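# Move tray to work bench and rack its tube

## Task

Carry the tray from the staging bench over to the work bench. Take the tube from the tray and push it fully down into a rack: the blue rack when its cap shows an orange dot, the green rack when the dot is white. The tube must never touch the floor, or the task fails. Every bottle from the tray must finish upright inside the tray. The tray must finish resting on the work bench with nothing of it overhanging the edge. One or both robots may be used. At the end, open the grippers and move the robots away. No robot may topple or be left leaning, or the task fails. Anything that stays in place only because a robot is holding it does not count.

## Robot and tools

Robots: r1 and r2, identical Hello Robot Stretch 3 units. Each has a base with two drive wheels and a passive omni wheel at the rear, a lift that slides up a mast, and a telescoping arm pointing out the robot's RIGHT side. The base is 0.33 m long and 0.34 m wide and cannot move sideways; to move the gripper forward or back you drive the base. Turning in place pivots about the point midway between the drive wheels, 0.05 m behind the front edge. With the arm pulled in and the wrist folded, the wrist pokes out about 0.06 m past the right side and a turn sweeps a 0.28 m radius; an unfolded, level wrist reaches beyond that.

Frames: the base frame has its origin on the floor between the drive wheels, x forward, y left, z up. hand_pose is expressed in it, located where the closed fingertips meet; with all wrist joints at zero its x axis points up, y back along the arm toward the mast, z toward the robot's rear. The odometry frame is the base frame as it was at scene start. Each robot reports in its own frames, so only images, lidar_m, wrist_depth_mm and head_depth_mm reveal where the robots sit relative to each other.

execute_actions: argument actions is a list holding one action object or none (empty just returns state and images). The action is keyed by "r1" and/or "r2"; each robot gets its own object with optional "base", "joints" and "contact_limits". All listed motions start at once. base takes exactly one entry: translate_m, a straight drive offset in metres from where the base currently stands (forward positive, -1 to 1), or rotate_rad, an in-place turn offset in radians (counter-clockwise from above positive, -3.2 to 3.2). joints holds absolute targets by name: lift_m 0 to 1.1 (arm height on mast), arm_m 0 to 0.52 (extension), wrist_yaw_rad -1.345 to 4.42 (0 along the arm, positive toward the front, 3.0 folded over the base), wrist_pitch_rad -1.57 to 0.451 (0 level, negative tips fingertips down), wrist_roll_rad -2.911 to 2.911 (0 fingers side by side), gripper_m -0.089 to 0.179 (larger is wider; actual fingertip gap is smaller, by about 0.007 nearly shut and 0.025 fully open, and zero below 0.007), head_pan_rad -3.953 to 1.73 (0 forward, positive left, -1.57 along the arm), head_tilt_rad -1.53 to 0.419 (negative down). contact_limits accepts only arm_m: a motor effort percentage, 1 to 100, at which the arm motion halts with contact_stop; smaller is gentler but too small stops immediately. cameras optionally lists camera names (r1_head_camera, r1_nav_camera, r1_wrist_camera, and the r2 equivalents, or "all"); omitted or null means all, [] means none. Any unknown key or out-of-range number rejects the whole call. Anything you leave out of an action may still be driving toward its earlier target without the status showing it. One action runs at most 15 s. If a result reports a stop, remaining calls in that same reply are skipped.

wait: seconds, 0 to 10; commands nothing and returns state and images. zoom_image: camera plus region [x0, y0, x1, y1] in pixels from the top-left of that camera's most recent full image, no larger than 504 by 504. finished_scene: pass the current scene number; it is final and reports success.

Result lines: base_status and joint_status describe how each commanded motion ended. done for the base means the wheels turned the commanded amount even if they slipped. off_target means it stopped short and may still be pushing. After contact_stop, time_out or torque_fault the old target is dropped; the lift or arm goes slack after contact_stop until commanded again (a slack lift may sink under load or keep pressing). on_its_own covers uncommanded parts; its held at is the target, not the position. The base, wrist and head have no contact stop and will shove into obstacles. Wrist servos pushed hard for several seconds shut off for 10 s (torque_fault) and go limp. motor_effort is percent of maximum, positive toward higher joint values, peak in brackets; readings carry sizable bias and noise. Positive wheel effort pushes forward. base_odometry counts wheel turns only; heading is left-positive in -3.142 to 3.142; turned_by_wheels and turned_by_imu give turn since last result; base_tilt gives forward and right lean in degrees with a fixed bias up to about 4. lidar_m lists 12 distances in metres, 30-degree sectors, first straight ahead then counter-clockwise (4th left, 7th behind, 10th right), in a plane 0.17 m high, range 0.15 to 12, - for nothing; it misses glass, thin legs and its own robot but sees the other robot; low lift hides some sectors. wrist_depth_mm (45 to 1000) and head_depth_mm (280 to 4000, image sideways) are 7 by 7 grids of median depth from top left.

Speed: the base reaches 0.30 m/s and 1.9 rad/s only when stowed (lift_m under 0.30, arm_m under 0.03, wrist_yaw_rad over 2.54); otherwise 0.10 m/s and 0.63 rad/s.

Gripper: to grasp, command a value below the object's width (lower squeezes harder, but the stall guard eases off so things may slip; send a new value to re-squeeze). To let go, command at least 0.02 above where contact began. Neither the reading nor done proves a grasp.

Self-collision: fold or unfold the wrist only with lift_m 0.32 to 0.95, wrist_pitch_rad -0.4 and roll near 0; once folded the lift may go down to 0.25. With yaw below -0.4, keep pitch at -0.5 or lower.

Avoid: hard robot-to-robot contact (any further drive once bases touch is a hard press and ends the run); arm pushes on rigid things with the gripper above about 0.45 m, or repeated pushes after a stop, which can tip the robot; driving while holding or hooking something fixed; snagging furniture, especially reversing. If tilted, back out in small steps, free the gripper, and lower lift_m to about 0.2. When carrying together, travel can differ by up to 2.5 cm per metre, which strains the load. Avoid drops, slams and hard shoves; loose items may occasionally get nudged by outside pushes.

Each tool is called after ">>>" by a JSON object that holds its "op" and its "data".

## Session

>>> {"op": "execute_actions", "data": {"actions": []}}

Scene clock: 0.00 s.
r1.base_odometry: x=+0.000 y=+0.000 heading=+0.000 (m, m, rad; r1's odometry frame)
r1.turned_by_wheels: +0.000 (rad since the last result)
r1.turned_by_imu: +0.000 (rad since the last result)
r1.base_tilt: forward=-1.7 right=-0.1 (deg)
r1.lidar_m: 1.11 1.84 2.67 1.47 1.98 1.84 1.28 2.39 2.12 1.16 0.98 0.97
r1.head_depth_mm: 962 966 968 978 982 986 992 / 1028 1035 1043 1047 1051 1063 1065 / 1112 1117 1126 1133 1142 1146 1149 / 1208 1217 1224 1229 1239 1246 1253 / 1322 1328 1335 1349 1355 1364 1372 / 1453 1464 1479 1490 1501 1513 1525 / 1616 1632 1655 1663 1666 1698 1707
r1.base_status: not commanded
r1.joint_positions: lift_m=+0.332 arm_m=+0.001 wrist_yaw_rad=+2.984 wrist_pitch_rad=-0.553 wrist_roll_rad=+0.005 gripper_m=+0.037 head_pan_rad=-0.015 head_tilt_rad=-0.002
r1.joint_status: not commanded
r1.motor_effort: left_wheel=+0 right_wheel=+0 lift_m=+27 arm_m=+0 wrist_yaw_rad=+0 wrist_pitch_rad=+6 wrist_roll_rad=+0 gripper_m=+1 head_pan_rad=+0 head_tilt_rad=+3 (%)
r1.hand_pose: x=+0.0110 y=+0.0565 z=+0.3159 quat_wxyz=(+0.246, +0.695, +0.138, +0.661) (m; r1's base frame)
r1.wrist_depth_mm: - - - - - - - / - - - - - - - / 798 813 833 822 871 856 895 / 654 669 679 680 703 701 708 / 562 554 - 569 574 591 594 / 489 506 - - 518 513 515 / - - - - 443 452 459
r2.base_odometry: x=+0.000 y=+0.000 heading=+0.000 (m, m, rad; r2's odometry frame)
r2.turned_by_wheels: +0.000 (rad since the last result)
r2.turned_by_imu: +0.000 (rad since the last result)
r2.base_tilt: forward=-0.1 right=+0.3 (deg)
r2.lidar_m: 1.34 1.14 2.56 1.96 1.48 3.74 1.47 1.09 1.06 1.11 1.56 4.09
r2.head_depth_mm: 1621 2340 3776 3713 3747 3419 2223 / 1641 2362 - - - 3400 2215 / 1639 2102 - - - 3395 2193 / 1645 2242 - - - 2738 2098 / 1649 2400 - - - 1862 2197 / 1659 2398 - - - 1489 2175 / 1672 2428 - - - 1412 2048
r2.base_status: not commanded
r2.joint_positions: lift_m=+0.376 arm_m=+0.003 wrist_yaw_rad=+2.929 wrist_pitch_rad=-0.401 wrist_roll_rad=+0.013 gripper_m=+0.037 head_pan_rad=-0.017 head_tilt_rad=+0.009
r2.joint_status: not commanded
r2.motor_effort: left_wheel=-1 right_wheel=+0 lift_m=+40 arm_m=+0 wrist_yaw_rad=+0 wrist_pitch_rad=+4 wrist_roll_rad=+0 gripper_m=+0 head_pan_rad=+0 head_tilt_rad=+2 (%)
r2.hand_pose: x=+0.0265 y=+0.0739 z=+0.3920 quat_wxyz=(+0.214, +0.708, +0.066, +0.670) (m; r2's base frame)
r2.wrist_depth_mm: - - - - - - - / - - - - - - - / - - - - - - - / - - - - 981 975 949 / 849 804 818 818 815 776 751 / 689 671 - 656 - 641 630 / 592 578 550 557 554 543 540
pictures: r1_head_camera (sideways: a quarter turn clockwise sets it upright), r1_nav_camera (sideways: a quarter turn counterclockwise sets it upright), r1_wrist_camera, r2_head_camera (sideways: a quarter turn clockwise sets it upright), r2_nav_camera (sideways: a quarter turn counterclockwise sets it upright), r2_wrist_camera
Images, in order (width x height): r1_head_camera 896x504, r1_nav_camera 672x504, r1_wrist_camera 644x364, r2_head_camera 896x504, r2_nav_camera 672x504, r2_wrist_camera 644x364.

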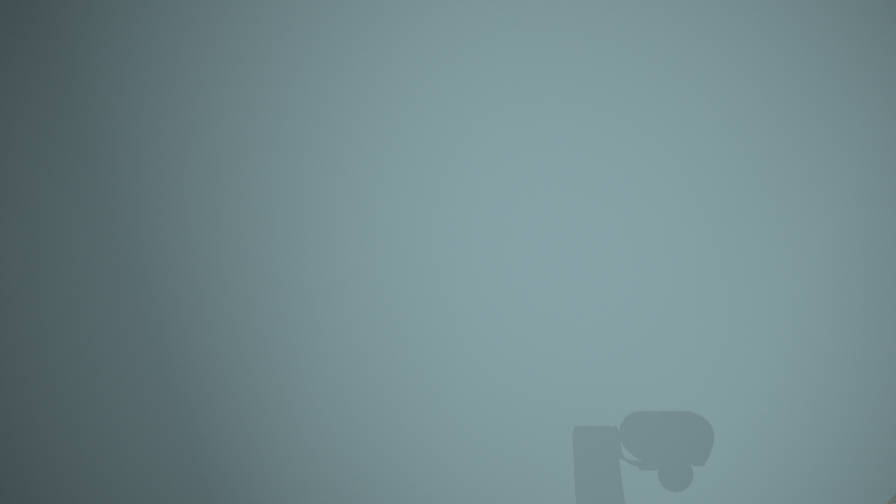

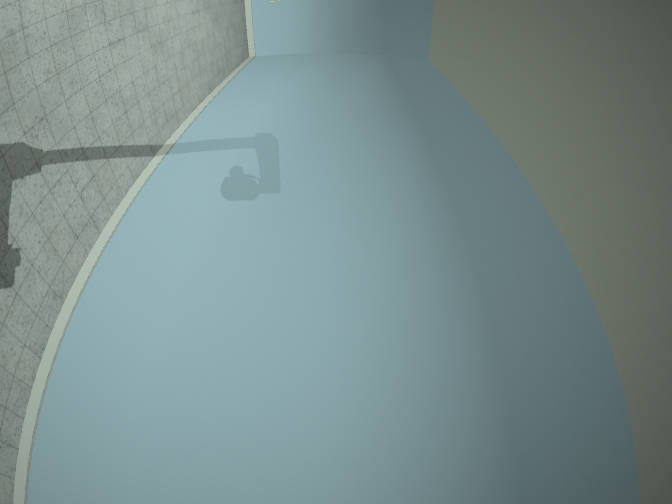

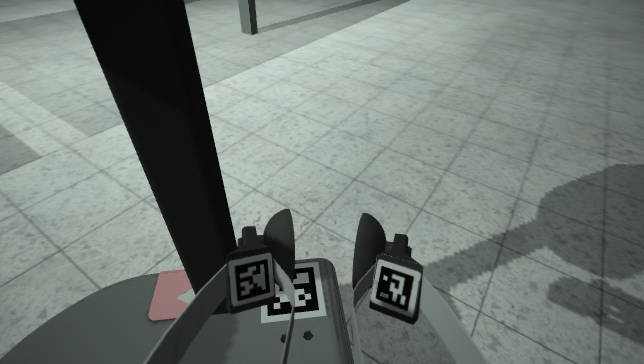

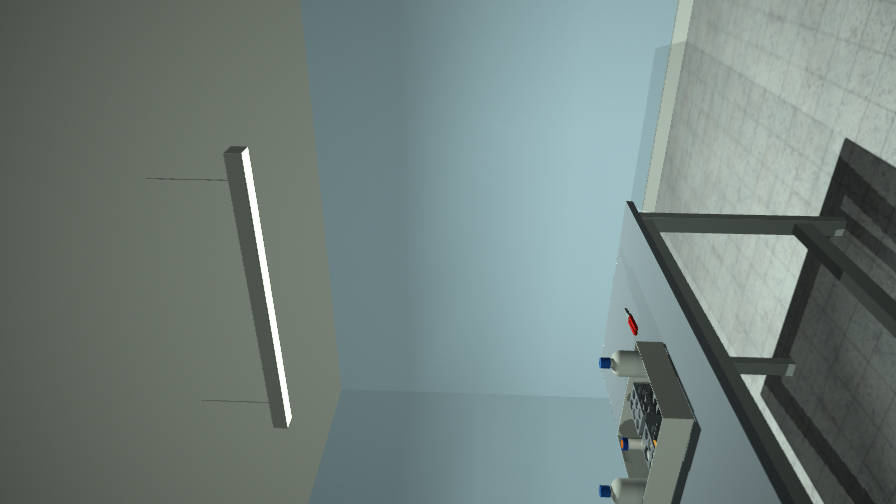

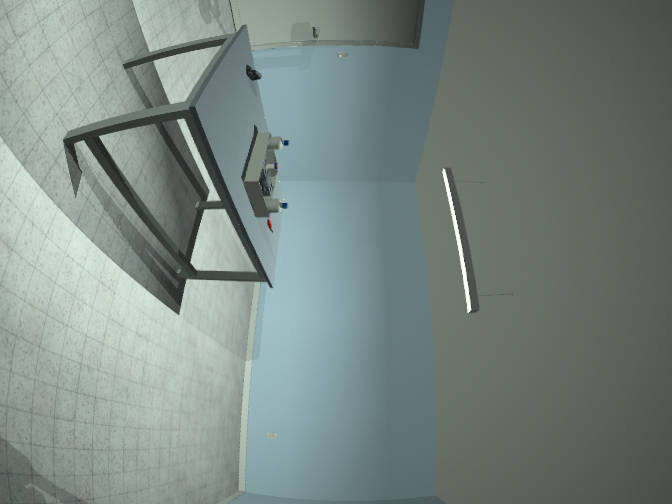

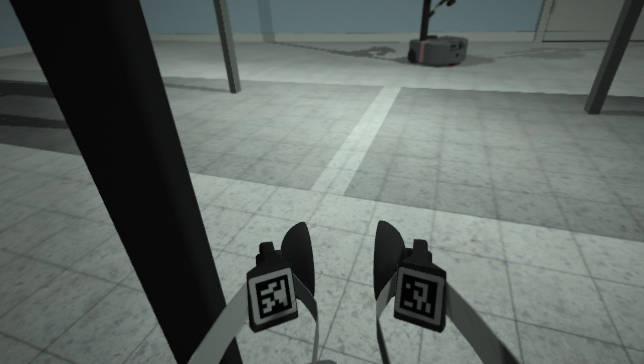

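>>> {"op": "execute_actions", "data": {"actions": [{"r1":{"joints":{"head_pan_rad":1.5,"head_tilt_rad":-0.4}},"r2":{"joints":{"head_pan_rad":0.6,"head_tilt_rad":-0.4}}}], "cameras": ["r1_nav_camera","r1_head_camera","r2_head_camera","r2_nav_camera"]}}

>>> {"op": "execute_actions", "data": {"actions": [{"r1":{"joints":{"head_pan_rad":-3.3,"head_tilt_rad":-0.4}},"r2":{"joints":{"head_pan_rad":1.7,"head_tilt_rad":-0.4}}}], "cameras": ["r1_nav_camera","r1_head_camera","r2_head_camera","r2_nav_camera"]}}

>>> {"op": "execute_actions", "data": {"actions": [{"r2":{"joints":{"head_pan_rad":-3.3,"head_tilt_rad":-0.4}}}], "cameras": ["r2_head_camera","r2_nav_camera"]}}

Scene clock: 7.80 s.
r1.base_odometry: x=+0.000 y=+0.000 heading=+0.000 (m, m, rad; r1's odometry frame)
r1.turned_by_wheels: +0.000 (rad since the last result)
r1.turned_by_imu: +0.000 (rad since the last result)
r1.base_tilt: forward=-1.7 right=+0.0 (deg)
r1.lidar_m: 1.10 1.83 2.67 1.47 1.98 1.85 1.28 2.38 2.11 1.16 0.98 0.98
r1.head_depth_mm: - - - 3052 2188 1732 1424 / - - 2598 2869 2203 1727 1420 / - - 2474 3011 2192 1729 1415 / - - 2041 2897 2171 1726 1413 / - - 2026 2589 2090 1715 1410 / - - 1869 2409 2092 1716 1407 / - - 1997 2821 2134 1697 1405
r1.base_status: not commanded
r1.joint_positions: lift_m=+0.332 arm_m=+0.001 wrist_yaw_rad=+2.984 wrist_pitch_rad=-0.553 wrist_roll_rad=+0.005 gripper_m=+0.037 head_pan_rad=+1.493 head_tilt_rad=-0.395
r1.joint_status: all done
r1.motor_effort: left_wheel=+0(0) right_wheel=-1(1) lift_m=+27(27) arm_m=+0(0) wrist_yaw_rad=-1(1) wrist_pitch_rad=+6(6) wrist_roll_rad=+0(0) gripper_m=+0(0) head_pan_rad=+5(57) head_tilt_rad=-2(23) (%)
r1.hand_pose: x=+0.0110 y=+0.0565 z=+0.3159 quat_wxyz=(+0.246, +0.695, +0.138, +0.661) (m; r1's base frame)
r1.wrist_depth_mm: - - - - - - - / - - - - - - - / 780 801 817 829 849 860 915 / 665 664 676 695 695 707 720 / 568 561 - 572 584 597 600 / 479 517 - - 519 517 517 / - - - - 438 449 449
r2.base_odometry: x=+0.000 y=+0.000 heading=+0.000 (m, m, rad; r2's odometry frame)
r2.turned_by_wheels: +0.000 (rad since the last result)
r2.turned_by_imu: +0.000 (rad since the last result)
r2.base_tilt: forward=+0.2 right=+0.3 (deg)
r2.lidar_m: 1.34 1.14 2.55 1.95 1.48 3.74 1.47 1.10 1.07 1.11 1.56 4.07
r2.head_depth_mm: - - - 1544 2353 1687 1380 / 3712 - - 1529 2233 1662 1373 / 3571 3822 - 1515 1311 1551 1366 / 3376 3581 - 1617 2291 1711 1363 / 3208 3419 3627 3002 2185 1697 1356 / 3058 3275 3510 3416 2254 1702 1350 / 2954 3136 3338 3387 2238 1679 1344
r2.base_status: not commanded
r2.joint_positions: lift_m=+0.376 arm_m=+0.003 wrist_yaw_rad=+2.929 wrist_pitch_rad=-0.401 wrist_roll_rad=+0.013 gripper_m=+0.037 head_pan_rad=+0.593 head_tilt_rad=-0.394
r2.joint_status: all done
r2.motor_effort: left_wheel=+0(1) right_wheel=+0(0) lift_m=+39(39) arm_m=-1(1) wrist_yaw_rad=+0(1) wrist_pitch_rad=+4(4) wrist_roll_rad=+0(0) gripper_m=+0(0) head_pan_rad=+2(30) head_tilt_rad=-3(26) (%)
r2.hand_pose: x=+0.0265 y=+0.0739 z=+0.3920 quat_wxyz=(+0.214, +0.708, +0.066, +0.670) (m; r2's base frame)
r2.wrist_depth_mm: - - - - - - - / - - - - - - - / - - - - - - - / - - - - - 970 955 / 841 819 815 834 818 767 758 / 700 687 - 655 - 638 635 / 588 575 547 566 546 547 539
pictures: r1_head_camera (sideways: a quarter turn clockwise sets it upright), r1_nav_camera (sideways: a quarter turn counterclockwise sets it upright), r2_head_camera (sideways: a quarter turn clockwise sets it upright), r2_nav_camera (sideways: a quarter turn counterclockwise sets it upright)
Images, in order (width x height): r1_head_camera 896x504, r1_nav_camera 672x504, r2_head_camera 896x504, r2_nav_camera 672x504.

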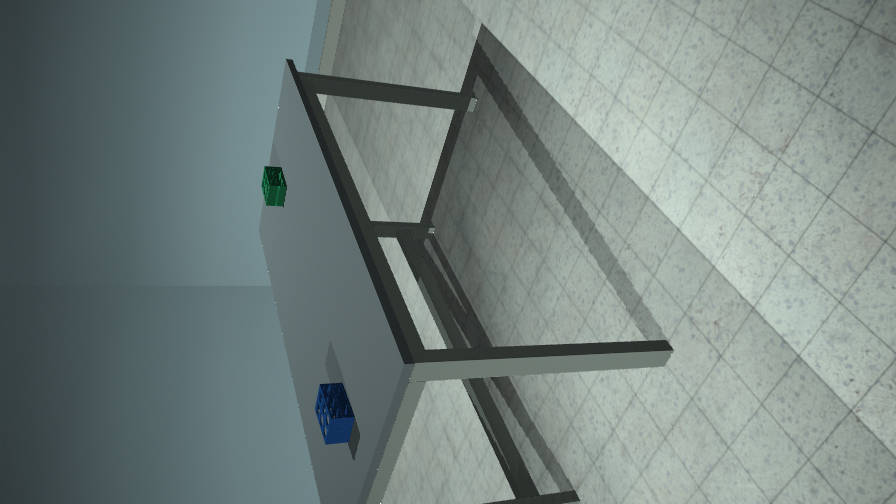

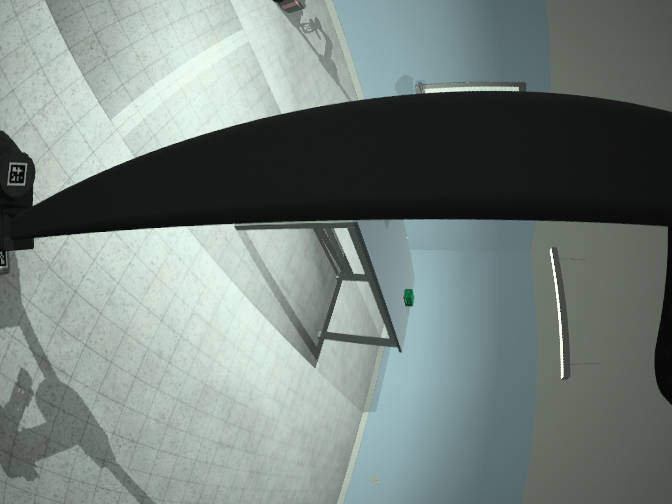

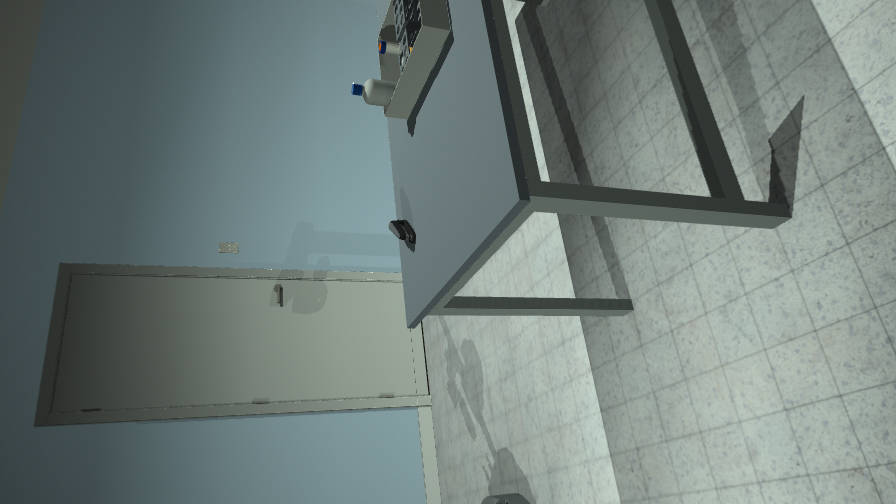

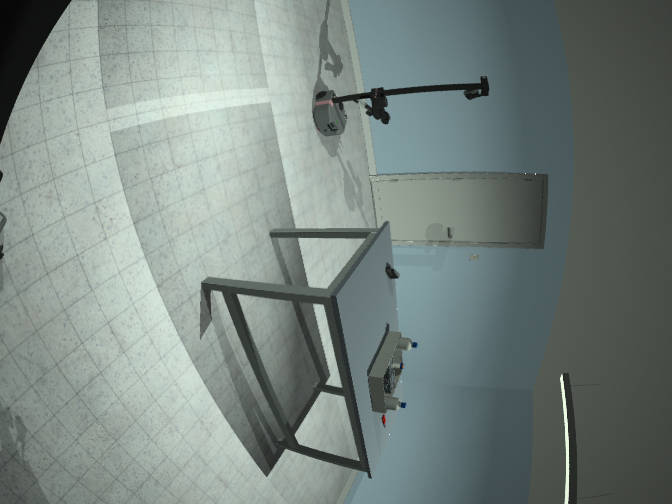

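Scene clock: 10.63 s.
r1.base_odometry: x=+0.000 y=+0.000 heading=+0.000 (m, m, rad; r1's odometry frame)
r1.turned_by_wheels: +0.000 (rad since the last result)
r1.turned_by_imu: +0.000 (rad since the last result)
r1.base_tilt: forward=-1.6 right=-0.1 (deg)
r1.lidar_m: 1.10 1.83 2.66 1.47 1.98 1.84 1.28 2.39 2.12 1.16 0.98 0.97
r1.head_depth_mm: 3293 3512 3730 3061 2211 1727 1418 / 3436 3657 3892 2885 2199 1735 1426 / 3626 3861 - 2726 2114 1725 1417 / 3829 - 2045 1432 2044 1649 1416 / - - 1962 1512 2178 1702 1411 / - - 1777 2579 2166 1707 1407 / - - 1841 2694 2166 1706 1405
r1.base_status: not commanded
r1.joint_positions: lift_m=+0.332 arm_m=+0.001 wrist_yaw_rad=+2.984 wrist_pitch_rad=-0.553 wrist_roll_rad=+0.005 gripper_m=+0.037 head_pan_rad=-3.293 head_tilt_rad=-0.395
r1.joint_status: all done
r1.motor_effort: left_wheel=-1(0) right_wheel=-1(1) lift_m=+27(27) arm_m=+0(0) wrist_yaw_rad=+0(1) wrist_pitch_rad=+6(6) wrist_roll_rad=+0(0) gripper_m=+1(1) head_pan_rad=-5(57) head_tilt_rad=-2(4) (%)
r1.hand_pose: x=+0.0110 y=+0.0565 z=+0.3159 quat_wxyz=(+0.246, +0.695, +0.138, +0.661) (m; r1's base frame)
r1.wrist_depth_mm: - - - - - - - / - - - - - - - / 811 789 837 857 871 884 903 / 662 675 678 675 702 698 714 / 564 563 - 591 589 594 600 / 485 524 - - 518 508 511 / - - - - 434 458 456
r2.base_odometry: x=+0.000 y=+0.000 heading=+0.000 (m, m, rad; r2's odometry frame)
r2.turned_by_wheels: +0.000 (rad since the last result)
r2.turned_by_imu: +0.000 (rad since the last result)
r2.base_tilt: forward=+0.1 right=+0.3 (deg)
r2.lidar_m: 1.34 1.14 2.57 1.95 1.48 3.72 1.48 1.10 1.07 1.12 1.56 4.09
r2.head_depth_mm: 3129 3302 3444 3548 2369 1747 1382 / 3335 3529 3707 3658 2341 1738 1371 / 3569 3782 - 3509 2315 1715 1362 / 3823 - - 2849 2198 1713 1361 / - - - 1923 2288 1704 1358 / - - - 1700 1816 1698 1346 / - - - 1852 2281 - -
r2.base_status: not commanded
r2.joint_positions: lift_m=+0.376 arm_m=+0.003 wrist_yaw_rad=+2.929 wrist_pitch_rad=-0.401 wrist_roll_rad=+0.013 gripper_m=+0.037 head_pan_rad=+1.693 head_tilt_rad=-0.395
r2.joint_status: all done
r2.motor_effort: left_wheel=-1(0) right_wheel=+0(0) lift_m=+39(40) arm_m=-1(0) wrist_yaw_rad=+0(0) wrist_pitch_rad=+4(4) wrist_roll_rad=+0(0) gripper_m=+0(0) head_pan_rad=+3(34) head_tilt_rad=-3(2) (%)
r2.hand_pose: x=+0.0265 y=+0.0739 z=+0.3920 quat_wxyz=(+0.214, +0.708, +0.066, +0.670) (m; r2's base frame)
r2.wrist_depth_mm: - - - - - - - / - - - - - - - / - - - - - - - / - - - - 988 954 953 / 835 820 820 820 817 780 765 / 689 691 - 653 - 638 632 / 587 573 547 560 544 542 538
pictures: r1_head_camera (sideways: a quarter turn clockwise sets it upright), r1_nav_camera (sideways: a quarter turn counterclockwise sets it upright), r2_head_camera (sideways: a quarter turn clockwise sets it upright), r2_nav_camera (sideways: a quarter turn counterclockwise sets it upright)
Images, in order (width x height): r1_head_camera 896x504, r1_nav_camera 672x504, r2_head_camera 896x504, r2_nav_camera 672x504.

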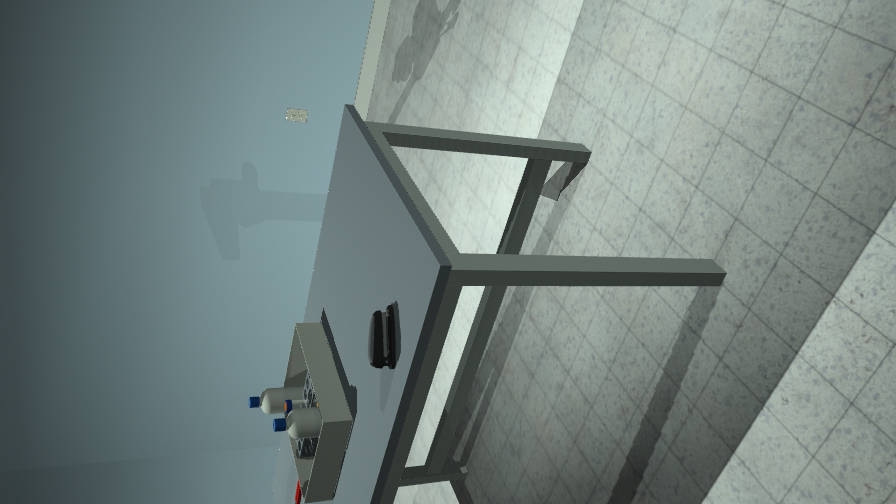

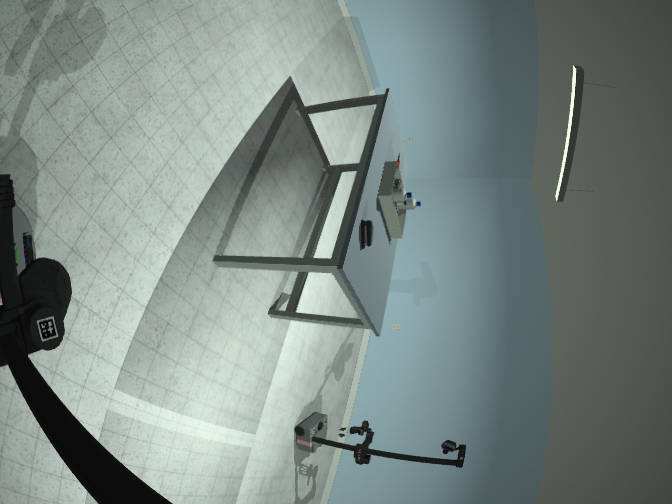

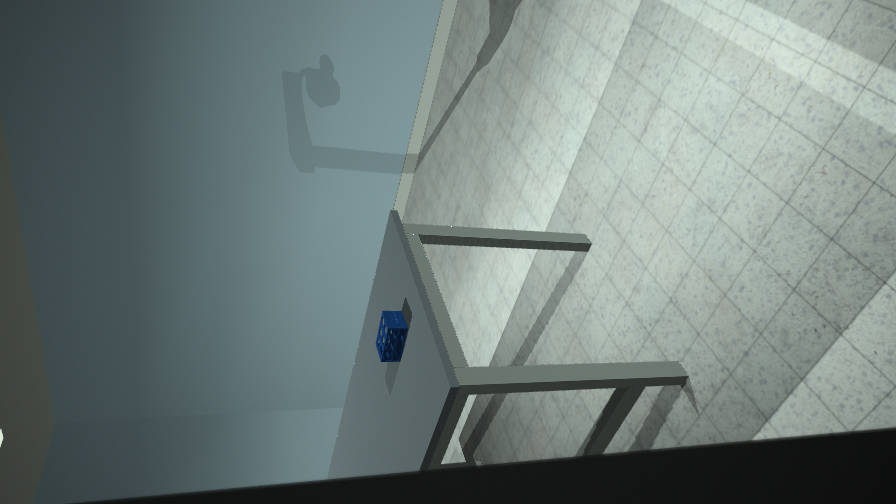

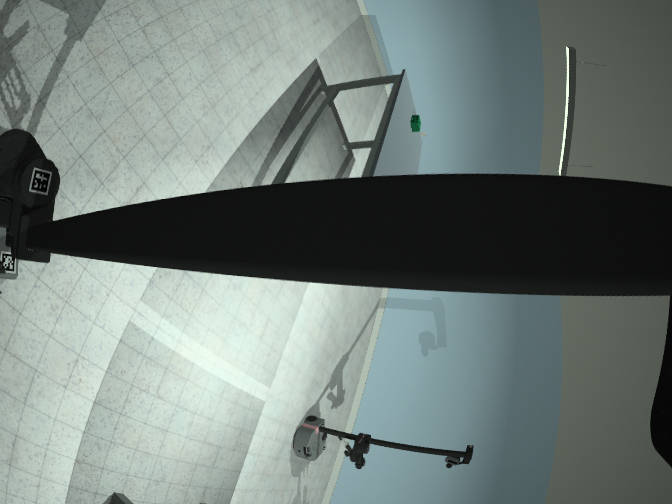

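Scene clock: 13.53 s.
r1.base_odometry: x=+0.000 y=+0.000 heading=+0.000 (m, m, rad; r1's odometry frame)
r1.turned_by_wheels: +0.000 (rad since the last result)
r1.turned_by_imu: +0.000 (rad since the last result)
r1.base_tilt: forward=-1.7 right=-0.1 (deg)
r1.lidar_m: 1.10 1.83 2.66 1.47 1.98 1.84 1.28 2.39 2.12 1.16 0.98 0.97
r1.head_depth_mm: 3274 3480 3679 3064 2220 1726 1425 / 3419 3630 3835 2881 2199 1728 1422 / 3626 3887 - 2744 2115 1726 1420 / 3880 - 2036 1430 2038 1652 1415 / - - 1966 1510 2190 1709 1410 / - - 1783 2574 2179 1710 1415 / - - 1837 2716 2168 1711 1403
r1.base_status: not commanded
r1.joint_positions: lift_m=+0.332 arm_m=+0.001 wrist_yaw_rad=+2.984 wrist_pitch_rad=-0.553 wrist_roll_rad=+0.005 gripper_m=+0.037 head_pan_rad=-3.293 head_tilt_rad=-0.395
r1.joint_status: not commanded
r1.motor_effort: left_wheel=+0(1) right_wheel=-1(1) lift_m=+27(27) arm_m=+0(0) wrist_yaw_rad=+0(0) wrist_pitch_rad=+6(6) wrist_roll_rad=+0(0) gripper_m=+0(0) head_pan_rad=-5(5) head_tilt_rad=-2(1) (%)
r1.hand_pose: x=+0.0110 y=+0.0565 z=+0.3159 quat_wxyz=(+0.246, +0.695, +0.138, +0.661) (m; r1's base frame)
r1.wrist_depth_mm: - - - - - - - / - - - - - - - / 794 821 837 854 878 888 891 / 663 660 697 678 710 693 732 / 565 565 - 577 590 609 586 / 495 517 - - 528 501 512 / - - - - 439 454 456
r2.base_odometry: x=+0.000 y=+0.000 heading=+0.000 (m, m, rad; r2's odometry frame)
r2.turned_by_wheels: +0.000 (rad since the last result)
r2.turned_by_imu: +0.000 (rad since the last result)
r2.base_tilt: forward=+0.1 right=+0.2 (deg)
r2.lidar_m: 1.34 1.14 2.57 1.95 1.48 3.71 1.48 1.10 1.07 1.11 1.55 4.10
r2.head_depth_mm: 3694 - - 3635 2340 1733 1382 / 3865 - - 3566 2342 1743 1377 / 3096 3377 - 3553 2318 1720 1364 / 2319 2533 2745 2904 2318 1711 1358 / 1875 1995 2120 2323 2243 1697 1359 / 1552 1640 1746 1863 1975 1691 1347 / 1356 1415 1489 1571 1655 1622 1337
r2.base_status: not commanded
r2.joint_positions: lift_m=+0.376 arm_m=+0.003 wrist_yaw_rad=+2.929 wrist_pitch_rad=-0.401 wrist_roll_rad=+0.013 gripper_m=+0.037 head_pan_rad=-3.293 head_tilt_rad=-0.395
r2.joint_status: all done
r2.motor_effort: left_wheel=+0(1) right_wheel=+0(0) lift_m=+39(39) arm_m=-1(1) wrist_yaw_rad=+0(1) wrist_pitch_rad=+4(4) wrist_roll_rad=+0(0) gripper_m=+0(1) head_pan_rad=-4(35) head_tilt_rad=-2(3) (%)
r2.hand_pose: x=+0.0265 y=+0.0739 z=+0.3920 quat_wxyz=(+0.214, +0.708, +0.066, +0.670) (m; r2's base frame)
r2.wrist_depth_mm: - - - - - - - / - - - - - - - / - - - - - - - / - - - - - 978 926 / 845 827 822 824 819 778 756 / 697 679 - 652 - 651 630 / 582 577 545 560 549 549 538
pictures: r2_head_camera (sideways: a quarter turn clockwise sets it upright), r2_nav_camera (sideways: a quarter turn counterclockwise sets it upright)
Images, in order (width x height): r2_head_camera 896x504, r2_nav_camera 672x504.

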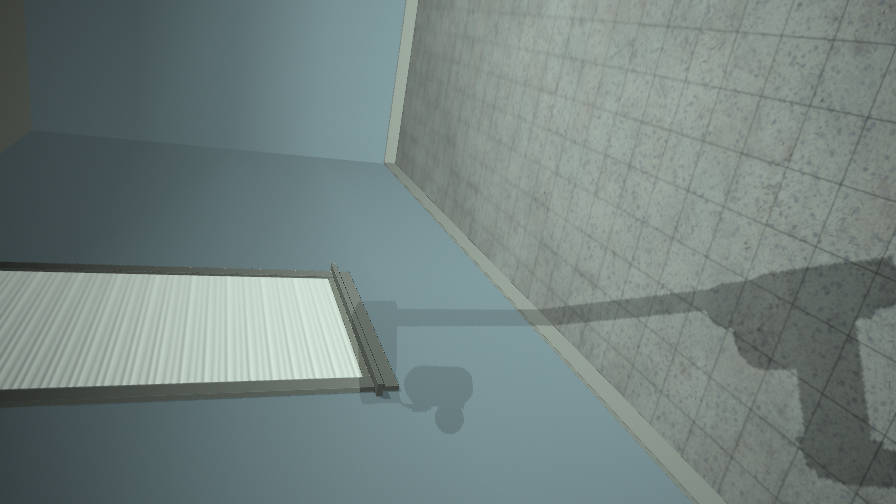

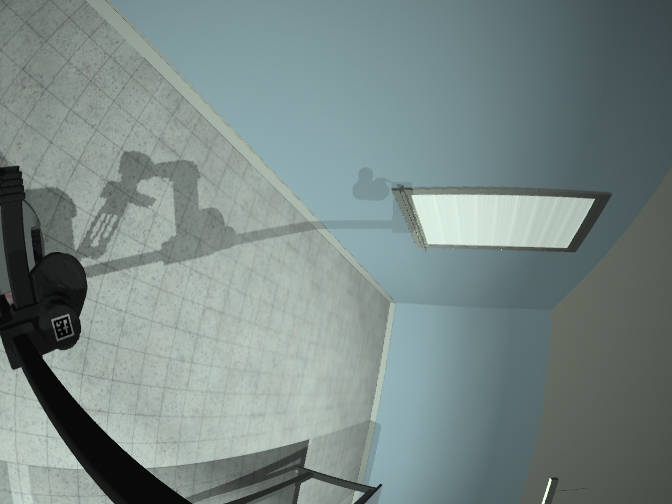

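>>> {"op": "execute_actions", "data": {"actions": [{"r1":{"joints":{"lift_m":0.27,"head_pan_rad":-0.8,"head_tilt_rad":-0.5}},"r2":{"joints":{"lift_m":0.27,"head_pan_rad":0.6,"head_tilt_rad":-0.5}}}], "cameras": []}}

>>> {"op": "execute_actions", "data": {"actions": [{"r1":{"base":{"rotate_rad":-2.77}},"r2":{"base":{"translate_m":1.0}}}], "cameras": []}}

>>> {"op": "execute_actions", "data": {"actions": [{"r1":{"base":{"translate_m":1.0}},"r2":{"base":{"translate_m":0.4}}}], "cameras": ["r1_nav_camera","r2_nav_camera"]}}

Scene clock: 29.40 s.
r1.base_odometry: x=+0.000 y=+0.000 heading=+0.000 (m, m, rad; r1's odometry frame)
r1.turned_by_wheels: +0.000 (rad since the last result)
r1.turned_by_imu: +0.000 (rad since the last result)
r1.base_tilt: forward=-1.6 right=+0.0 (deg)
r1.lidar_m: 1.10 1.83 2.66 1.47 1.98 1.84 1.28 2.39 2.13 1.15 0.98 0.97
r1.head_depth_mm: 828 904 994 1100 1234 1410 1327 / 823 896 984 1089 1225 1397 1329 / 816 889 974 1081 1210 1378 1323 / 811 881 968 1073 1198 1366 1319 / 805 876 962 1062 1191 1348 1307 / 803 872 953 1054 1177 1338 1315 / 795 864 946 1046 1169 1325 1307
r1.base_status: not commanded
r1.joint_positions: lift_m=+0.270 arm_m=+0.001 wrist_yaw_rad=+2.984 wrist_pitch_rad=-0.553 wrist_roll_rad=+0.005 gripper_m=+0.037 head_pan_rad=-0.807 head_tilt_rad=-0.494
r1.joint_status: all done
r1.motor_effort: left_wheel=+0(1) right_wheel=+0(1) lift_m=+25(25) arm_m=+0(0) wrist_yaw_rad=+0(0) wrist_pitch_rad=+6(6) wrist_roll_rad=+0(0) gripper_m=+0(0) head_pan_rad=+5(56) head_tilt_rad=-3(13) (%)
r1.hand_pose: x=+0.0110 y=+0.0565 z=+0.2537 quat_wxyz=(+0.247, +0.695, +0.139, +0.661) (m; r1's base frame)
r1.wrist_depth_mm: - - - - - - - / 882 - 899 964 970 987 - / 690 710 731 724 740 757 776 / 571 576 577 605 610 603 620 / 487 492 - 529 513 513 528 / - - - - 453 440 441 / - - - - 377 390 395
r2.base_odometry: x=+0.000 y=+0.000 heading=+0.000 (m, m, rad; r2's odometry frame)
r2.turned_by_wheels: +0.000 (rad since the last result)
r2.turned_by_imu: +0.000 (rad since the last result)
r2.base_tilt: forward=+0.1 right=+0.1 (deg)
r2.lidar_m: 1.34 1.14 2.56 1.96 1.48 3.73 1.47 1.10 1.06 1.12 1.55 4.09
r2.head_depth_mm: 3802 - 1868 1508 2059 1586 1289 / 3648 - 1884 1470 2031 1571 1276 / 3514 3815 - 1279 1859 1514 1274 / 3319 3635 3816 2401 2008 1526 1271 / 3138 3445 3655 2633 1986 1533 1262 / 3026 3259 3512 2770 1974 1537 1261 / 2928 3122 3352 2708 1953 1525 1246
r2.base_status: not commanded
r2.joint_positions: lift_m=+0.270 arm_m=+0.003 wrist_yaw_rad=+2.929 wrist_pitch_rad=-0.402 wrist_roll_rad=+0.013 gripper_m=+0.037 head_pan_rad=+0.593 head_tilt_rad=-0.494
r2.joint_status: all done
r2.motor_effort: left_wheel=-1(0) right_wheel=+0(0) lift_m=+31(35) arm_m=+0(0) wrist_yaw_rad=-1(1) wrist_pitch_rad=+4(4) wrist_roll_rad=+0(0) gripper_m=+1(0) head_pan_rad=+3(33) head_tilt_rad=-3(14) (%)
r2.hand_pose: x=+0.0265 y=+0.0738 z=+0.2866 quat_wxyz=(+0.215, +0.708, +0.066, +0.670) (m; r2's base frame)
r2.wrist_depth_mm: - - - - - - - / - - - - - - - / - - - - - - - / 848 - 836 797 778 776 747 / 675 643 652 652 636 608 601 / 547 533 - 519 - 509 501 / 460 476 - - 433 432 428
pictures: none
No camera images: the call's "cameras" was empty. Leave "cameras" out to get every camera's image.

Scene clock: 34.57 s.
r1.base_odometry: x=+0.000 y=+0.000 heading=-2.770 (m, m, rad; r1's odometry frame)
r1.turned_by_wheels: -2.770 (rad since the last result)
r1.turned_by_imu: -2.761 (rad since the last result)
r1.base_tilt: forward=-1.7 right=+0.0 (deg)
r1.lidar_m: 2.39 2.81 1.27 0.99 0.98 1.04 1.54 4.52 1.47 1.98 3.76 1.28
r1.head_depth_mm: 3114 3347 3513 2523 1944 1573 1326 / 3210 3444 3572 2516 1939 1577 1324 / 3277 3554 3575 2510 1930 1572 1318 / 3418 3676 3353 2459 1922 1555 1321 / 3502 3787 1911 2306 1915 1564 1313 / 3606 - 1561 2293 1791 1556 1314 / 3695 - 1462 2176 1895 1550 1310
r1.base_status: done
r1.joint_positions: lift_m=+0.270 arm_m=+0.001 wrist_yaw_rad=+2.984 wrist_pitch_rad=-0.553 wrist_roll_rad=+0.005 gripper_m=+0.037 head_pan_rad=-0.807 head_tilt_rad=-0.494
r1.joint_status: not commanded
r1.motor_effort: left_wheel=+2(11) right_wheel=-1(5) lift_m=+25(25) arm_m=+0(0) wrist_yaw_rad=+1(1) wrist_pitch_rad=+6(6) wrist_roll_rad=+0(0) gripper_m=+0(1) head_pan_rad=+5(5) head_tilt_rad=-2(3) (%)
r1.hand_pose: x=+0.0110 y=+0.0564 z=+0.2537 quat_wxyz=(+0.247, +0.695, +0.139, +0.661) (m; r1's base frame)
r1.wrist_depth_mm: 750 - 947 - - - - / 798 - 908 936 940 989 - / 690 693 717 720 753 749 758 / 574 569 579 578 598 602 623 / 477 511 - 537 498 503 525 / - - - - 448 440 449 / - - - - 382 391 390
r2.base_odometry: x=+1.000 y=+0.000 heading=+0.000 (m, m, rad; r2's odometry frame)
r2.turned_by_wheels: +0.000 (rad since the last result)
r2.turned_by_imu: +0.009 (rad since the last result)
r2.base_tilt: forward=+0.1 right=+0.3 (deg)
r2.lidar_m: 0.61 0.46 0.45 0.47 2.02 2.02 2.18 1.63 1.59 1.66 2.35 3.25
r2.head_depth_mm: 3276 3600 - 1223 854 1481 1226 / 3100 3431 3755 1215 818 728 1282 / 2949 3245 3594 1127 796 697 1273 / 2855 3064 3399 1015 803 649 1271 / 2709 2965 3222 1103 828 641 1226 / 2585 2795 3026 1157 824 639 1171 / 2498 2672 2899 1146 817 636 563
r2.base_status: done
r2.joint_positions: lift_m=+0.270 arm_m=+0.003 wrist_yaw_rad=+2.929 wrist_pitch_rad=-0.402 wrist_roll_rad=+0.013 gripper_m=+0.037 head_pan_rad=+0.593 head_tilt_rad=-0.494
r2.joint_status: not commanded
r2.motor_effort: left_wheel=-1(7) right_wheel=+1(5) lift_m=+31(31) arm_m=-1(0) wrist_yaw_rad=+0(1) wrist_pitch_rad=+4(4) wrist_roll_rad=+0(0) gripper_m=+0(1) head_pan_rad=+4(3) head_tilt_rad=-3(3) (%)
r2.hand_pose: x=+0.0265 y=+0.0738 z=+0.2865 quat_wxyz=(+0.215, +0.708, +0.066, +0.670) (m; r2's base frame)
r2.wrist_depth_mm: - - - - - - - / - - - - - - - / - - - 578 - - - / 873 - 818 719 558 494 453 / 677 648 644 650 641 608 602 / 550 536 - 520 - 510 499 / 461 478 - - 434 430 431
pictures: none
No camera images: the call's "cameras" was empty. Leave "cameras" out to get every camera's image.

Scene clock: 39.73 s.
r1.base_odometry: x=-0.932 y=-0.363 heading=-2.770 (m, m, rad; r1's odometry frame)
r1.turned_by_wheels: +0.000 (rad since the last result)
r1.turned_by_imu: +0.000 (rad since the last result)
r1.base_tilt: forward=-1.7 right=-0.1 (deg)
r1.lidar_m: 1.39 3.31 1.81 1.39 1.38 1.49 2.19 2.03 2.31 0.66 1.29 1.38
r1.head_depth_mm: 2774 2993 3214 1062 811 1491 1330 / 2798 3025 3244 1058 785 1529 1322 / 2918 3173 1494 1046 823 1564 1320 / 3044 3282 3440 1040 848 1563 1320 / 3124 3411 1321 986 870 1561 1310 / 3191 3502 1258 990 897 1553 1310 / 3332 3618 1462 1016 1725 1555 1309
r1.base_status: done
r1.joint_positions: lift_m=+0.270 arm_m=+0.001 wrist_yaw_rad=+2.984 wrist_pitch_rad=-0.553 wrist_roll_rad=+0.005 gripper_m=+0.037 head_pan_rad=-0.807 head_tilt_rad=-0.494
r1.joint_status: not commanded
r1.motor_effort: left_wheel=+2(11) right_wheel=-2(4) lift_m=+24(25) arm_m=+0(0) wrist_yaw_rad=+1(0) wrist_pitch_rad=+6(6) wrist_roll_rad=+0(0) gripper_m=+0(0) head_pan_rad=+5(5) head_tilt_rad=-2(3) (%)
r1.hand_pose: x=+0.0110 y=+0.0564 z=+0.2537 quat_wxyz=(+0.247, +0.695, +0.139, +0.661) (m; r1's base frame)
r1.wrist_depth_mm: - - - - - - - / 876 - 919 924 951 - - / 695 694 706 723 746 740 752 / 565 559 589 580 596 608 614 / 488 504 - 523 508 510 518 / - - - - 441 441 446 / - - - - 379 390 384
r2.base_odometry: x=+1.400 y=+0.000 heading=+0.000 (m, m, rad; r2's odometry frame)
r2.turned_by_wheels: +0.000 (rad since the last result)
r2.turned_by_imu: +0.004 (rad since the last result)
r2.base_tilt: forward=-0.1 right=+0.3 (deg)
r2.lidar_m: 0.32 0.24 0.23 0.25 0.35 2.32 2.47 1.85 1.81 1.89 2.67 0.80
r2.head_depth_mm: 3049 3400 3671 1219 856 660 536 / 2907 3178 3534 1210 849 655 534 / 2765 3024 3331 2829 840 568 530 / 2645 2877 3134 2830 741 563 529 / 2537 2735 2992 2779 825 640 512 / 2426 2615 2843 2737 807 625 498 / 2318 2501 2711 2718 714 613 486
r2.base_status: done
r2.joint_positions: lift_m=+0.270 arm_m=+0.003 wrist_yaw_rad=+2.929 wrist_pitch_rad=-0.402 wrist_roll_rad=+0.013 gripper_m=+0.037 head_pan_rad=+0.593 head_tilt_rad=-0.495
r2.joint_status: not commanded
r2.motor_effort: left_wheel=-2(5) right_wheel=+1(6) lift_m=+31(31) arm_m=-1(0) wrist_yaw_rad=-1(0) wrist_pitch_rad=+4(4) wrist_roll_rad=+0(0) gripper_m=+0(1) head_pan_rad=+2(3) head_tilt_rad=-3(2) (%)
r2.hand_pose: x=+0.0265 y=+0.0737 z=+0.2865 quat_wxyz=(+0.215, +0.708, +0.066, +0.670) (m; r2's base frame)
r2.wrist_depth_mm: - - - - - - - / 471 - - - - - - / 495 - - - - - 998 / 530 - 816 805 784 770 751 / 645 602 430 379 354 339 596 / 549 539 - 516 - 325 297 / 461 476 - - 434 430 415
pictures: r1_nav_camera (sideways: a quarter turn counterclockwise sets it upright), r2_nav_camera (sideways: a quarter turn counterclockwise sets it upright)
Images, in order (width x height): r1_nav_camera 672x504, r2_nav_camera 672x504.

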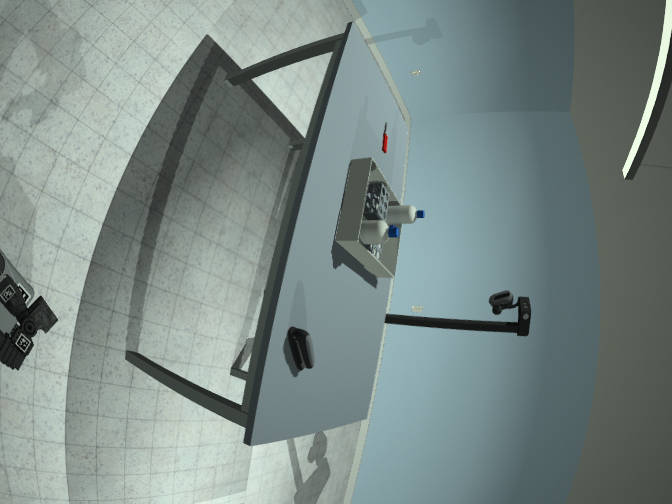

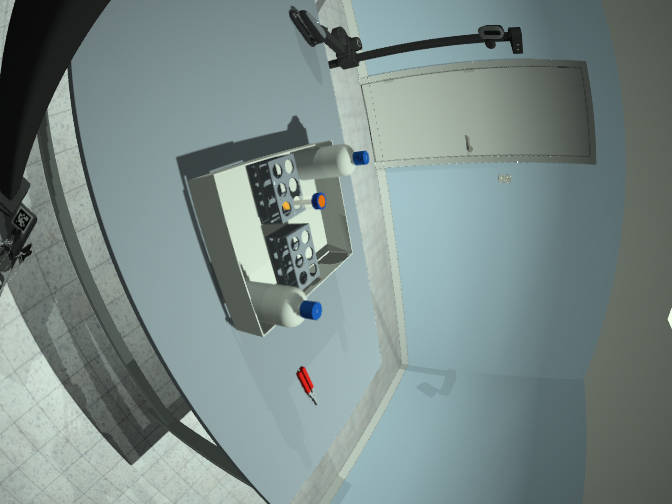

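>>> {"op": "execute_actions", "data": {"actions": [{"r1":{"base":{"translate_m":0.4}},"r2":{"base":{"translate_m":-0.4}}}], "cameras": []}}

>>> {"op": "execute_actions", "data": {"actions": [{"r1":{"base":{"rotate_rad":0.42},"joints":{"head_pan_rad":-1.57,"head_tilt_rad":-0.7}},"r2":{"base":{"rotate_rad":2.565},"joints":{"head_pan_rad":-1.57,"head_tilt_rad":-0.7}}}], "cameras": []}}

>>> {"op": "execute_actions", "data": {"actions": [{"r1":{"joints":{"lift_m":0.9,"wrist_pitch_rad":-0.4}},"r2":{"base":{"translate_m":-0.6},"joints":{"lift_m":0.9}}}], "cameras": ["r1_head_camera","r2_head_camera"]}}

Scene clock: 49.73 s.
r1.base_odometry: x=-1.304 y=-0.509 heading=-2.770 (m, m, rad; r1's odometry frame)
r1.turned_by_wheels: +0.000 (rad since the last result)
r1.turned_by_imu: +0.000 (rad since the last result)
r1.base_tilt: forward=-1.5 right=-0.1 (deg)
r1.lidar_m: 1.00 2.96 2.03 1.56 1.54 1.66 2.45 2.33 0.69 1.14 1.13 1.20
r1.head_depth_mm: 2625 2840 3044 1052 810 658 1243 / 2687 2949 3145 873 754 656 1296 / 2796 3027 3189 969 772 654 1324 / 2861 3106 3282 963 780 671 1324 / 2991 3216 3378 995 800 688 1315 / 3034 3314 3483 1032 797 747 1311 / 3156 3444 3454 1027 796 1469 1306
r1.base_status: done
r1.joint_positions: lift_m=+0.270 arm_m=+0.001 wrist_yaw_rad=+2.984 wrist_pitch_rad=-0.553 wrist_roll_rad=+0.005 gripper_m=+0.037 head_pan_rad=-0.807 head_tilt_rad=-0.494
r1.joint_status: not commanded
r1.motor_effort: left_wheel=+1(11) right_wheel=-2(4) lift_m=+25(25) arm_m=+0(1) wrist_yaw_rad=+0(0) wrist_pitch_rad=+6(6) wrist_roll_rad=+0(0) gripper_m=+0(0) head_pan_rad=+5(5) head_tilt_rad=-3(2) (%)
r1.hand_pose: x=+0.0110 y=+0.0564 z=+0.2537 quat_wxyz=(+0.247, +0.695, +0.139, +0.661) (m; r1's base frame)
r1.wrist_depth_mm: - - - - - - - / 862 - 931 960 979 993 - / 692 698 727 736 724 740 749 / 571 586 593 590 601 617 614 / 476 502 - 528 507 504 515 / - - - - 454 440 443 / - - - - 383 386 394
r2.base_odometry: x=+1.000 y=+0.000 heading=+0.000 (m, m, rad; r2's odometry frame)
r2.turned_by_wheels: +0.000 (rad since the last result)
r2.turned_by_imu: -0.003 (rad since the last result)
r2.base_tilt: forward=+0.1 right=+0.2 (deg)
r2.lidar_m: 0.61 0.46 0.45 0.47 2.01 2.01 2.18 1.64 1.59 1.67 2.34 3.25
r2.head_depth_mm: 3270 3596 - 1224 855 1487 1225 / 3092 3451 3726 1211 818 728 1277 / 2955 3266 3567 1128 793 696 1277 / 2830 3088 3405 1017 802 649 1270 / 2728 2915 3239 1103 829 642 1237 / 2576 2747 3034 1154 823 638 1170 / 2465 2668 2911 1143 815 636 563
r2.base_status: done
r2.joint_positions: lift_m=+0.270 arm_m=+0.003 wrist_yaw_rad=+2.929 wrist_pitch_rad=-0.402 wrist_roll_rad=+0.013 gripper_m=+0.037 head_pan_rad=+0.593 head_tilt_rad=-0.495
r2.joint_status: not commanded
r2.motor_effort: left_wheel=-2(8) right_wheel=+1(4) lift_m=+31(31) arm_m=+0(1) wrist_yaw_rad=-1(0) wrist_pitch_rad=+4(4) wrist_roll_rad=+0(0) gripper_m=+0(0) head_pan_rad=+3(3) head_tilt_rad=-3(3) (%)
r2.hand_pose: x=+0.0265 y=+0.0737 z=+0.2865 quat_wxyz=(+0.215, +0.708, +0.066, +0.670) (m; r2's base frame)
r2.wrist_depth_mm: - - - - - - - / - - - - - - - / - - - 583 - - 992 / 872 - 830 728 560 489 456 / 669 645 647 647 633 610 591 / 546 536 - 516 - 506 497 / 464 477 - - 436 431 423
pictures: none
No camera images: the call's "cameras" was empty. Leave "cameras" out to get every camera's image.

Scene clock: 52.47 s.
r1.base_odometry: x=-1.304 y=-0.509 heading=-2.350 (m, m, rad; r1's odometry frame)
r1.turned_by_wheels: +0.420 (rad since the last result)
r1.turned_by_imu: +0.418 (rad since the last result)
r1.base_tilt: forward=-1.7 right=+0.1 (deg)
r1.lidar_m: 2.97 2.24 1.59 1.53 1.58 2.18 2.33 0.70 0.71 1.12 1.16 1.00
r1.head_depth_mm: 2806 3048 996 796 696 1376 1203 / 2808 3060 991 792 695 1370 1203 / 2775 1724 981 785 690 1371 1198 / 2805 3001 977 785 688 1359 1193 / 2800 2973 743 758 685 1360 1192 / 2807 2978 883 757 683 1356 1192 / 2792 982 898 757 680 1348 1184
r1.base_status: done
r1.joint_positions: lift_m=+0.270 arm_m=+0.001 wrist_yaw_rad=+2.984 wrist_pitch_rad=-0.553 wrist_roll_rad=+0.005 gripper_m=+0.037 head_pan_rad=-1.563 head_tilt_rad=-0.692
r1.joint_status: all done
r1.motor_effort: left_wheel=-1(9) right_wheel=+0(5) lift_m=+24(25) arm_m=+0(1) wrist_yaw_rad=+1(1) wrist_pitch_rad=+6(6) wrist_roll_rad=+0(0) gripper_m=+0(0) head_pan_rad=-5(57) head_tilt_rad=-4(18) (%)
r1.hand_pose: x=+0.0110 y=+0.0564 z=+0.2537 quat_wxyz=(+0.247, +0.695, +0.139, +0.661) (m; r1's base frame)
r1.wrist_depth_mm: - - - - - - - / 880 - 941 916 935 972 - / 690 704 722 717 738 748 747 / 578 579 582 599 595 617 628 / 486 504 - 530 511 515 516 / - - - - 450 444 442 / - - - - 379 391 391
r2.base_odometry: x=+1.000 y=+0.000 heading=+2.565 (m, m, rad; r2's odometry frame)
r2.turned_by_wheels: +2.565 (rad since the last result)
r2.turned_by_imu: +2.568 (rad since the last result)
r2.base_tilt: forward=+0.1 right=+0.3 (deg)
r2.lidar_m: 2.02 2.31 1.65 1.59 1.64 2.21 3.25 0.65 0.47 0.45 0.46 2.24
r2.head_depth_mm: 2620 2918 966 841 687 1337 1120 / 2594 2947 1189 868 683 1337 1117 / 2551 2853 1179 859 677 1319 1106 / 2591 2868 1113 849 672 1311 1102 / 2598 2869 1147 844 665 1309 1098 / 2608 2914 1137 838 662 1300 1071 / 2570 2896 2692 895 658 766 1111
r2.base_status: done
r2.joint_positions: lift_m=+0.270 arm_m=+0.003 wrist_yaw_rad=+2.929 wrist_pitch_rad=-0.402 wrist_roll_rad=+0.013 gripper_m=+0.037 head_pan_rad=-1.563 head_tilt_rad=-0.691
r2.joint_status: all done
r2.motor_effort: left_wheel=-2(7) right_wheel=+1(7) lift_m=+31(31) arm_m=-1(1) wrist_yaw_rad=-1(0) wrist_pitch_rad=+4(4) wrist_roll_rad=+0(0) gripper_m=+0(0) head_pan_rad=-3(34) head_tilt_rad=-4(21) (%)
r2.hand_pose: x=+0.0265 y=+0.0737 z=+0.2865 quat_wxyz=(+0.215, +0.708, +0.066, +0.670) (m; r2's base frame)
r2.wrist_depth_mm: - - - - - - - / - - - - - - - / - - - - - - 995 / 863 - 814 802 785 769 752 / 675 653 646 654 652 603 596 / 547 538 - 521 - 509 496 / 465 481 - - 435 432 425
pictures: none
No camera images: the call's "cameras" was empty. Leave "cameras" out to get every camera's image.

Scene clock: 59.30 s.
r1.base_odometry: x=-1.304 y=-0.509 heading=-2.350 (m, m, rad; r1's odometry frame)
r1.turned_by_wheels: +0.000 (rad since the last result)
r1.turned_by_imu: +0.000 (rad since the last result)
r1.base_tilt: forward=-1.6 right=+0.0 (deg)
r1.lidar_m: 2.96 2.24 1.59 1.54 1.57 2.18 2.33 0.70 0.71 1.12 1.16 1.00
r1.head_depth_mm: 2821 3036 994 799 688 - 1152 / 2825 3043 989 793 693 - 1156 / 2825 2985 984 789 691 - - / 2822 3030 978 784 688 - - / 2812 2977 743 762 677 - 1152 / 2682 2950 885 759 682 1383 1148 / 2801 980 898 758 681 1352 1183
r1.base_status: not commanded
r1.joint_positions: lift_m=+0.900 arm_m=+0.001 wrist_yaw_rad=+2.984 wrist_pitch_rad=-0.420 wrist_roll_rad=+0.005 gripper_m=+0.037 head_pan_rad=-1.563 head_tilt_rad=-0.692
r1.joint_status: all done
r1.motor_effort: left_wheel=-1(2) right_wheel=+0(0) lift_m=+30(31) arm_m=+0(1) wrist_yaw_rad=+0(1) wrist_pitch_rad=+10(10) wrist_roll_rad=+0(0) gripper_m=+0(0) head_pan_rad=-5(4) head_tilt_rad=-4(4) (%)
r1.hand_pose: x=+0.0139 y=+0.0749 z=+0.9121 quat_wxyz=(+0.202, +0.703, +0.092, +0.676) (m; r1's base frame)
r1.wrist_depth_mm: - - - - - - - / - - - - - - - / - - - - - - - / - - - - - - - / - - - - - - - / - - - - - - - / - - - - - - -
r2.base_odometry: x=+1.503 y=-0.327 heading=+2.565 (m, m, rad; r2's odometry frame)
r2.turned_by_wheels: +0.000 (rad since the last result)
r2.turned_by_imu: -0.005 (rad since the last result)
r2.base_tilt: forward=+0.2 right=+0.2 (deg)
r2.lidar_m: 2.61 2.30 1.65 1.57 1.62 2.17 2.67 0.68 0.48 0.46 0.48 0.64
r2.head_depth_mm: 2608 2920 1209 859 690 - - / 2626 2941 1194 868 704 - 1105 / 2607 2926 1173 858 677 - - / 2592 2880 1111 743 672 - - / 2602 2908 1031 726 667 - 1094 / 2495 2859 930 831 661 1360 1083 / 2486 2916 1114 776 658 1324 1066
r2.base_status: done
r2.joint_positions: lift_m=+0.900 arm_m=+0.003 wrist_yaw_rad=+2.929 wrist_pitch_rad=-0.402 wrist_roll_rad=+0.013 gripper_m=+0.037 head_pan_rad=-1.563 head_tilt_rad=-0.691
r2.joint_status: all done
r2.motor_effort: left_wheel=-1(8) right_wheel=+0(4) lift_m=+47(48) arm_m=-1(1) wrist_yaw_rad=-1(1) wrist_pitch_rad=+4(4) wrist_roll_rad=+0(0) gripper_m=+1(0) head_pan_rad=-3(3) head_tilt_rad=-4(4) (%)
r2.hand_pose: x=+0.0265 y=+0.0737 z=+0.9159 quat_wxyz=(+0.215, +0.708, +0.066, +0.670) (m; r2's base frame)
r2.wrist_depth_mm: - - - - - - - / - - - - - - - / - - - - - - - / - - - - - - - / - - - - - - - / - - - - - - - / - - - - - - -
pictures: r1_head_camera (sideways: a quarter turn clockwise sets it upright), r2_head_camera (sideways: a quarter turn clockwise sets it upright)
Images, in order (width x height): r1_head_camera 896x504, r2_head_camera 896x504.

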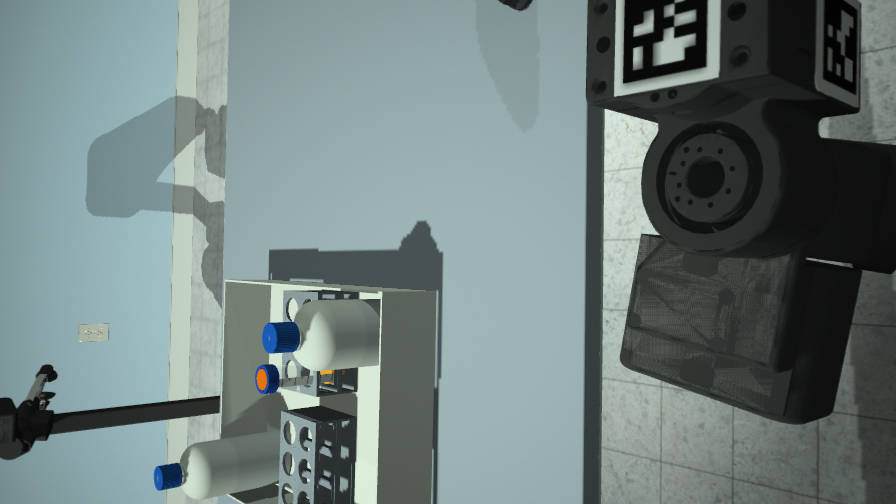

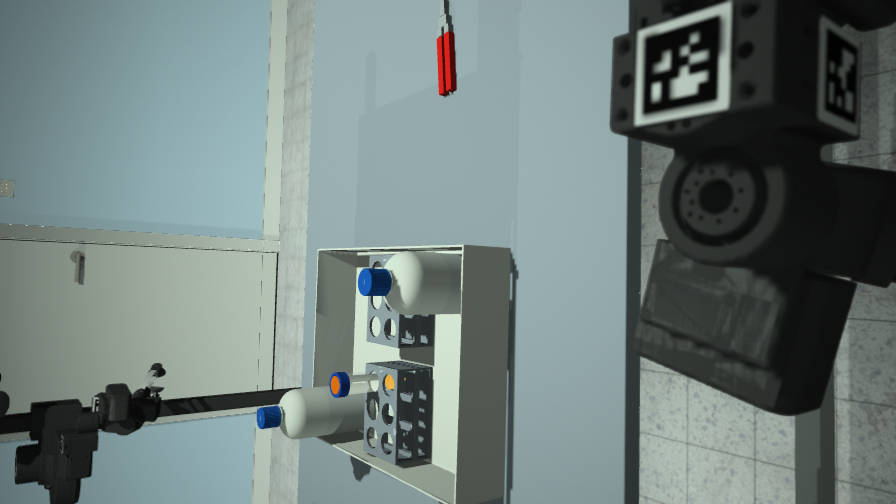

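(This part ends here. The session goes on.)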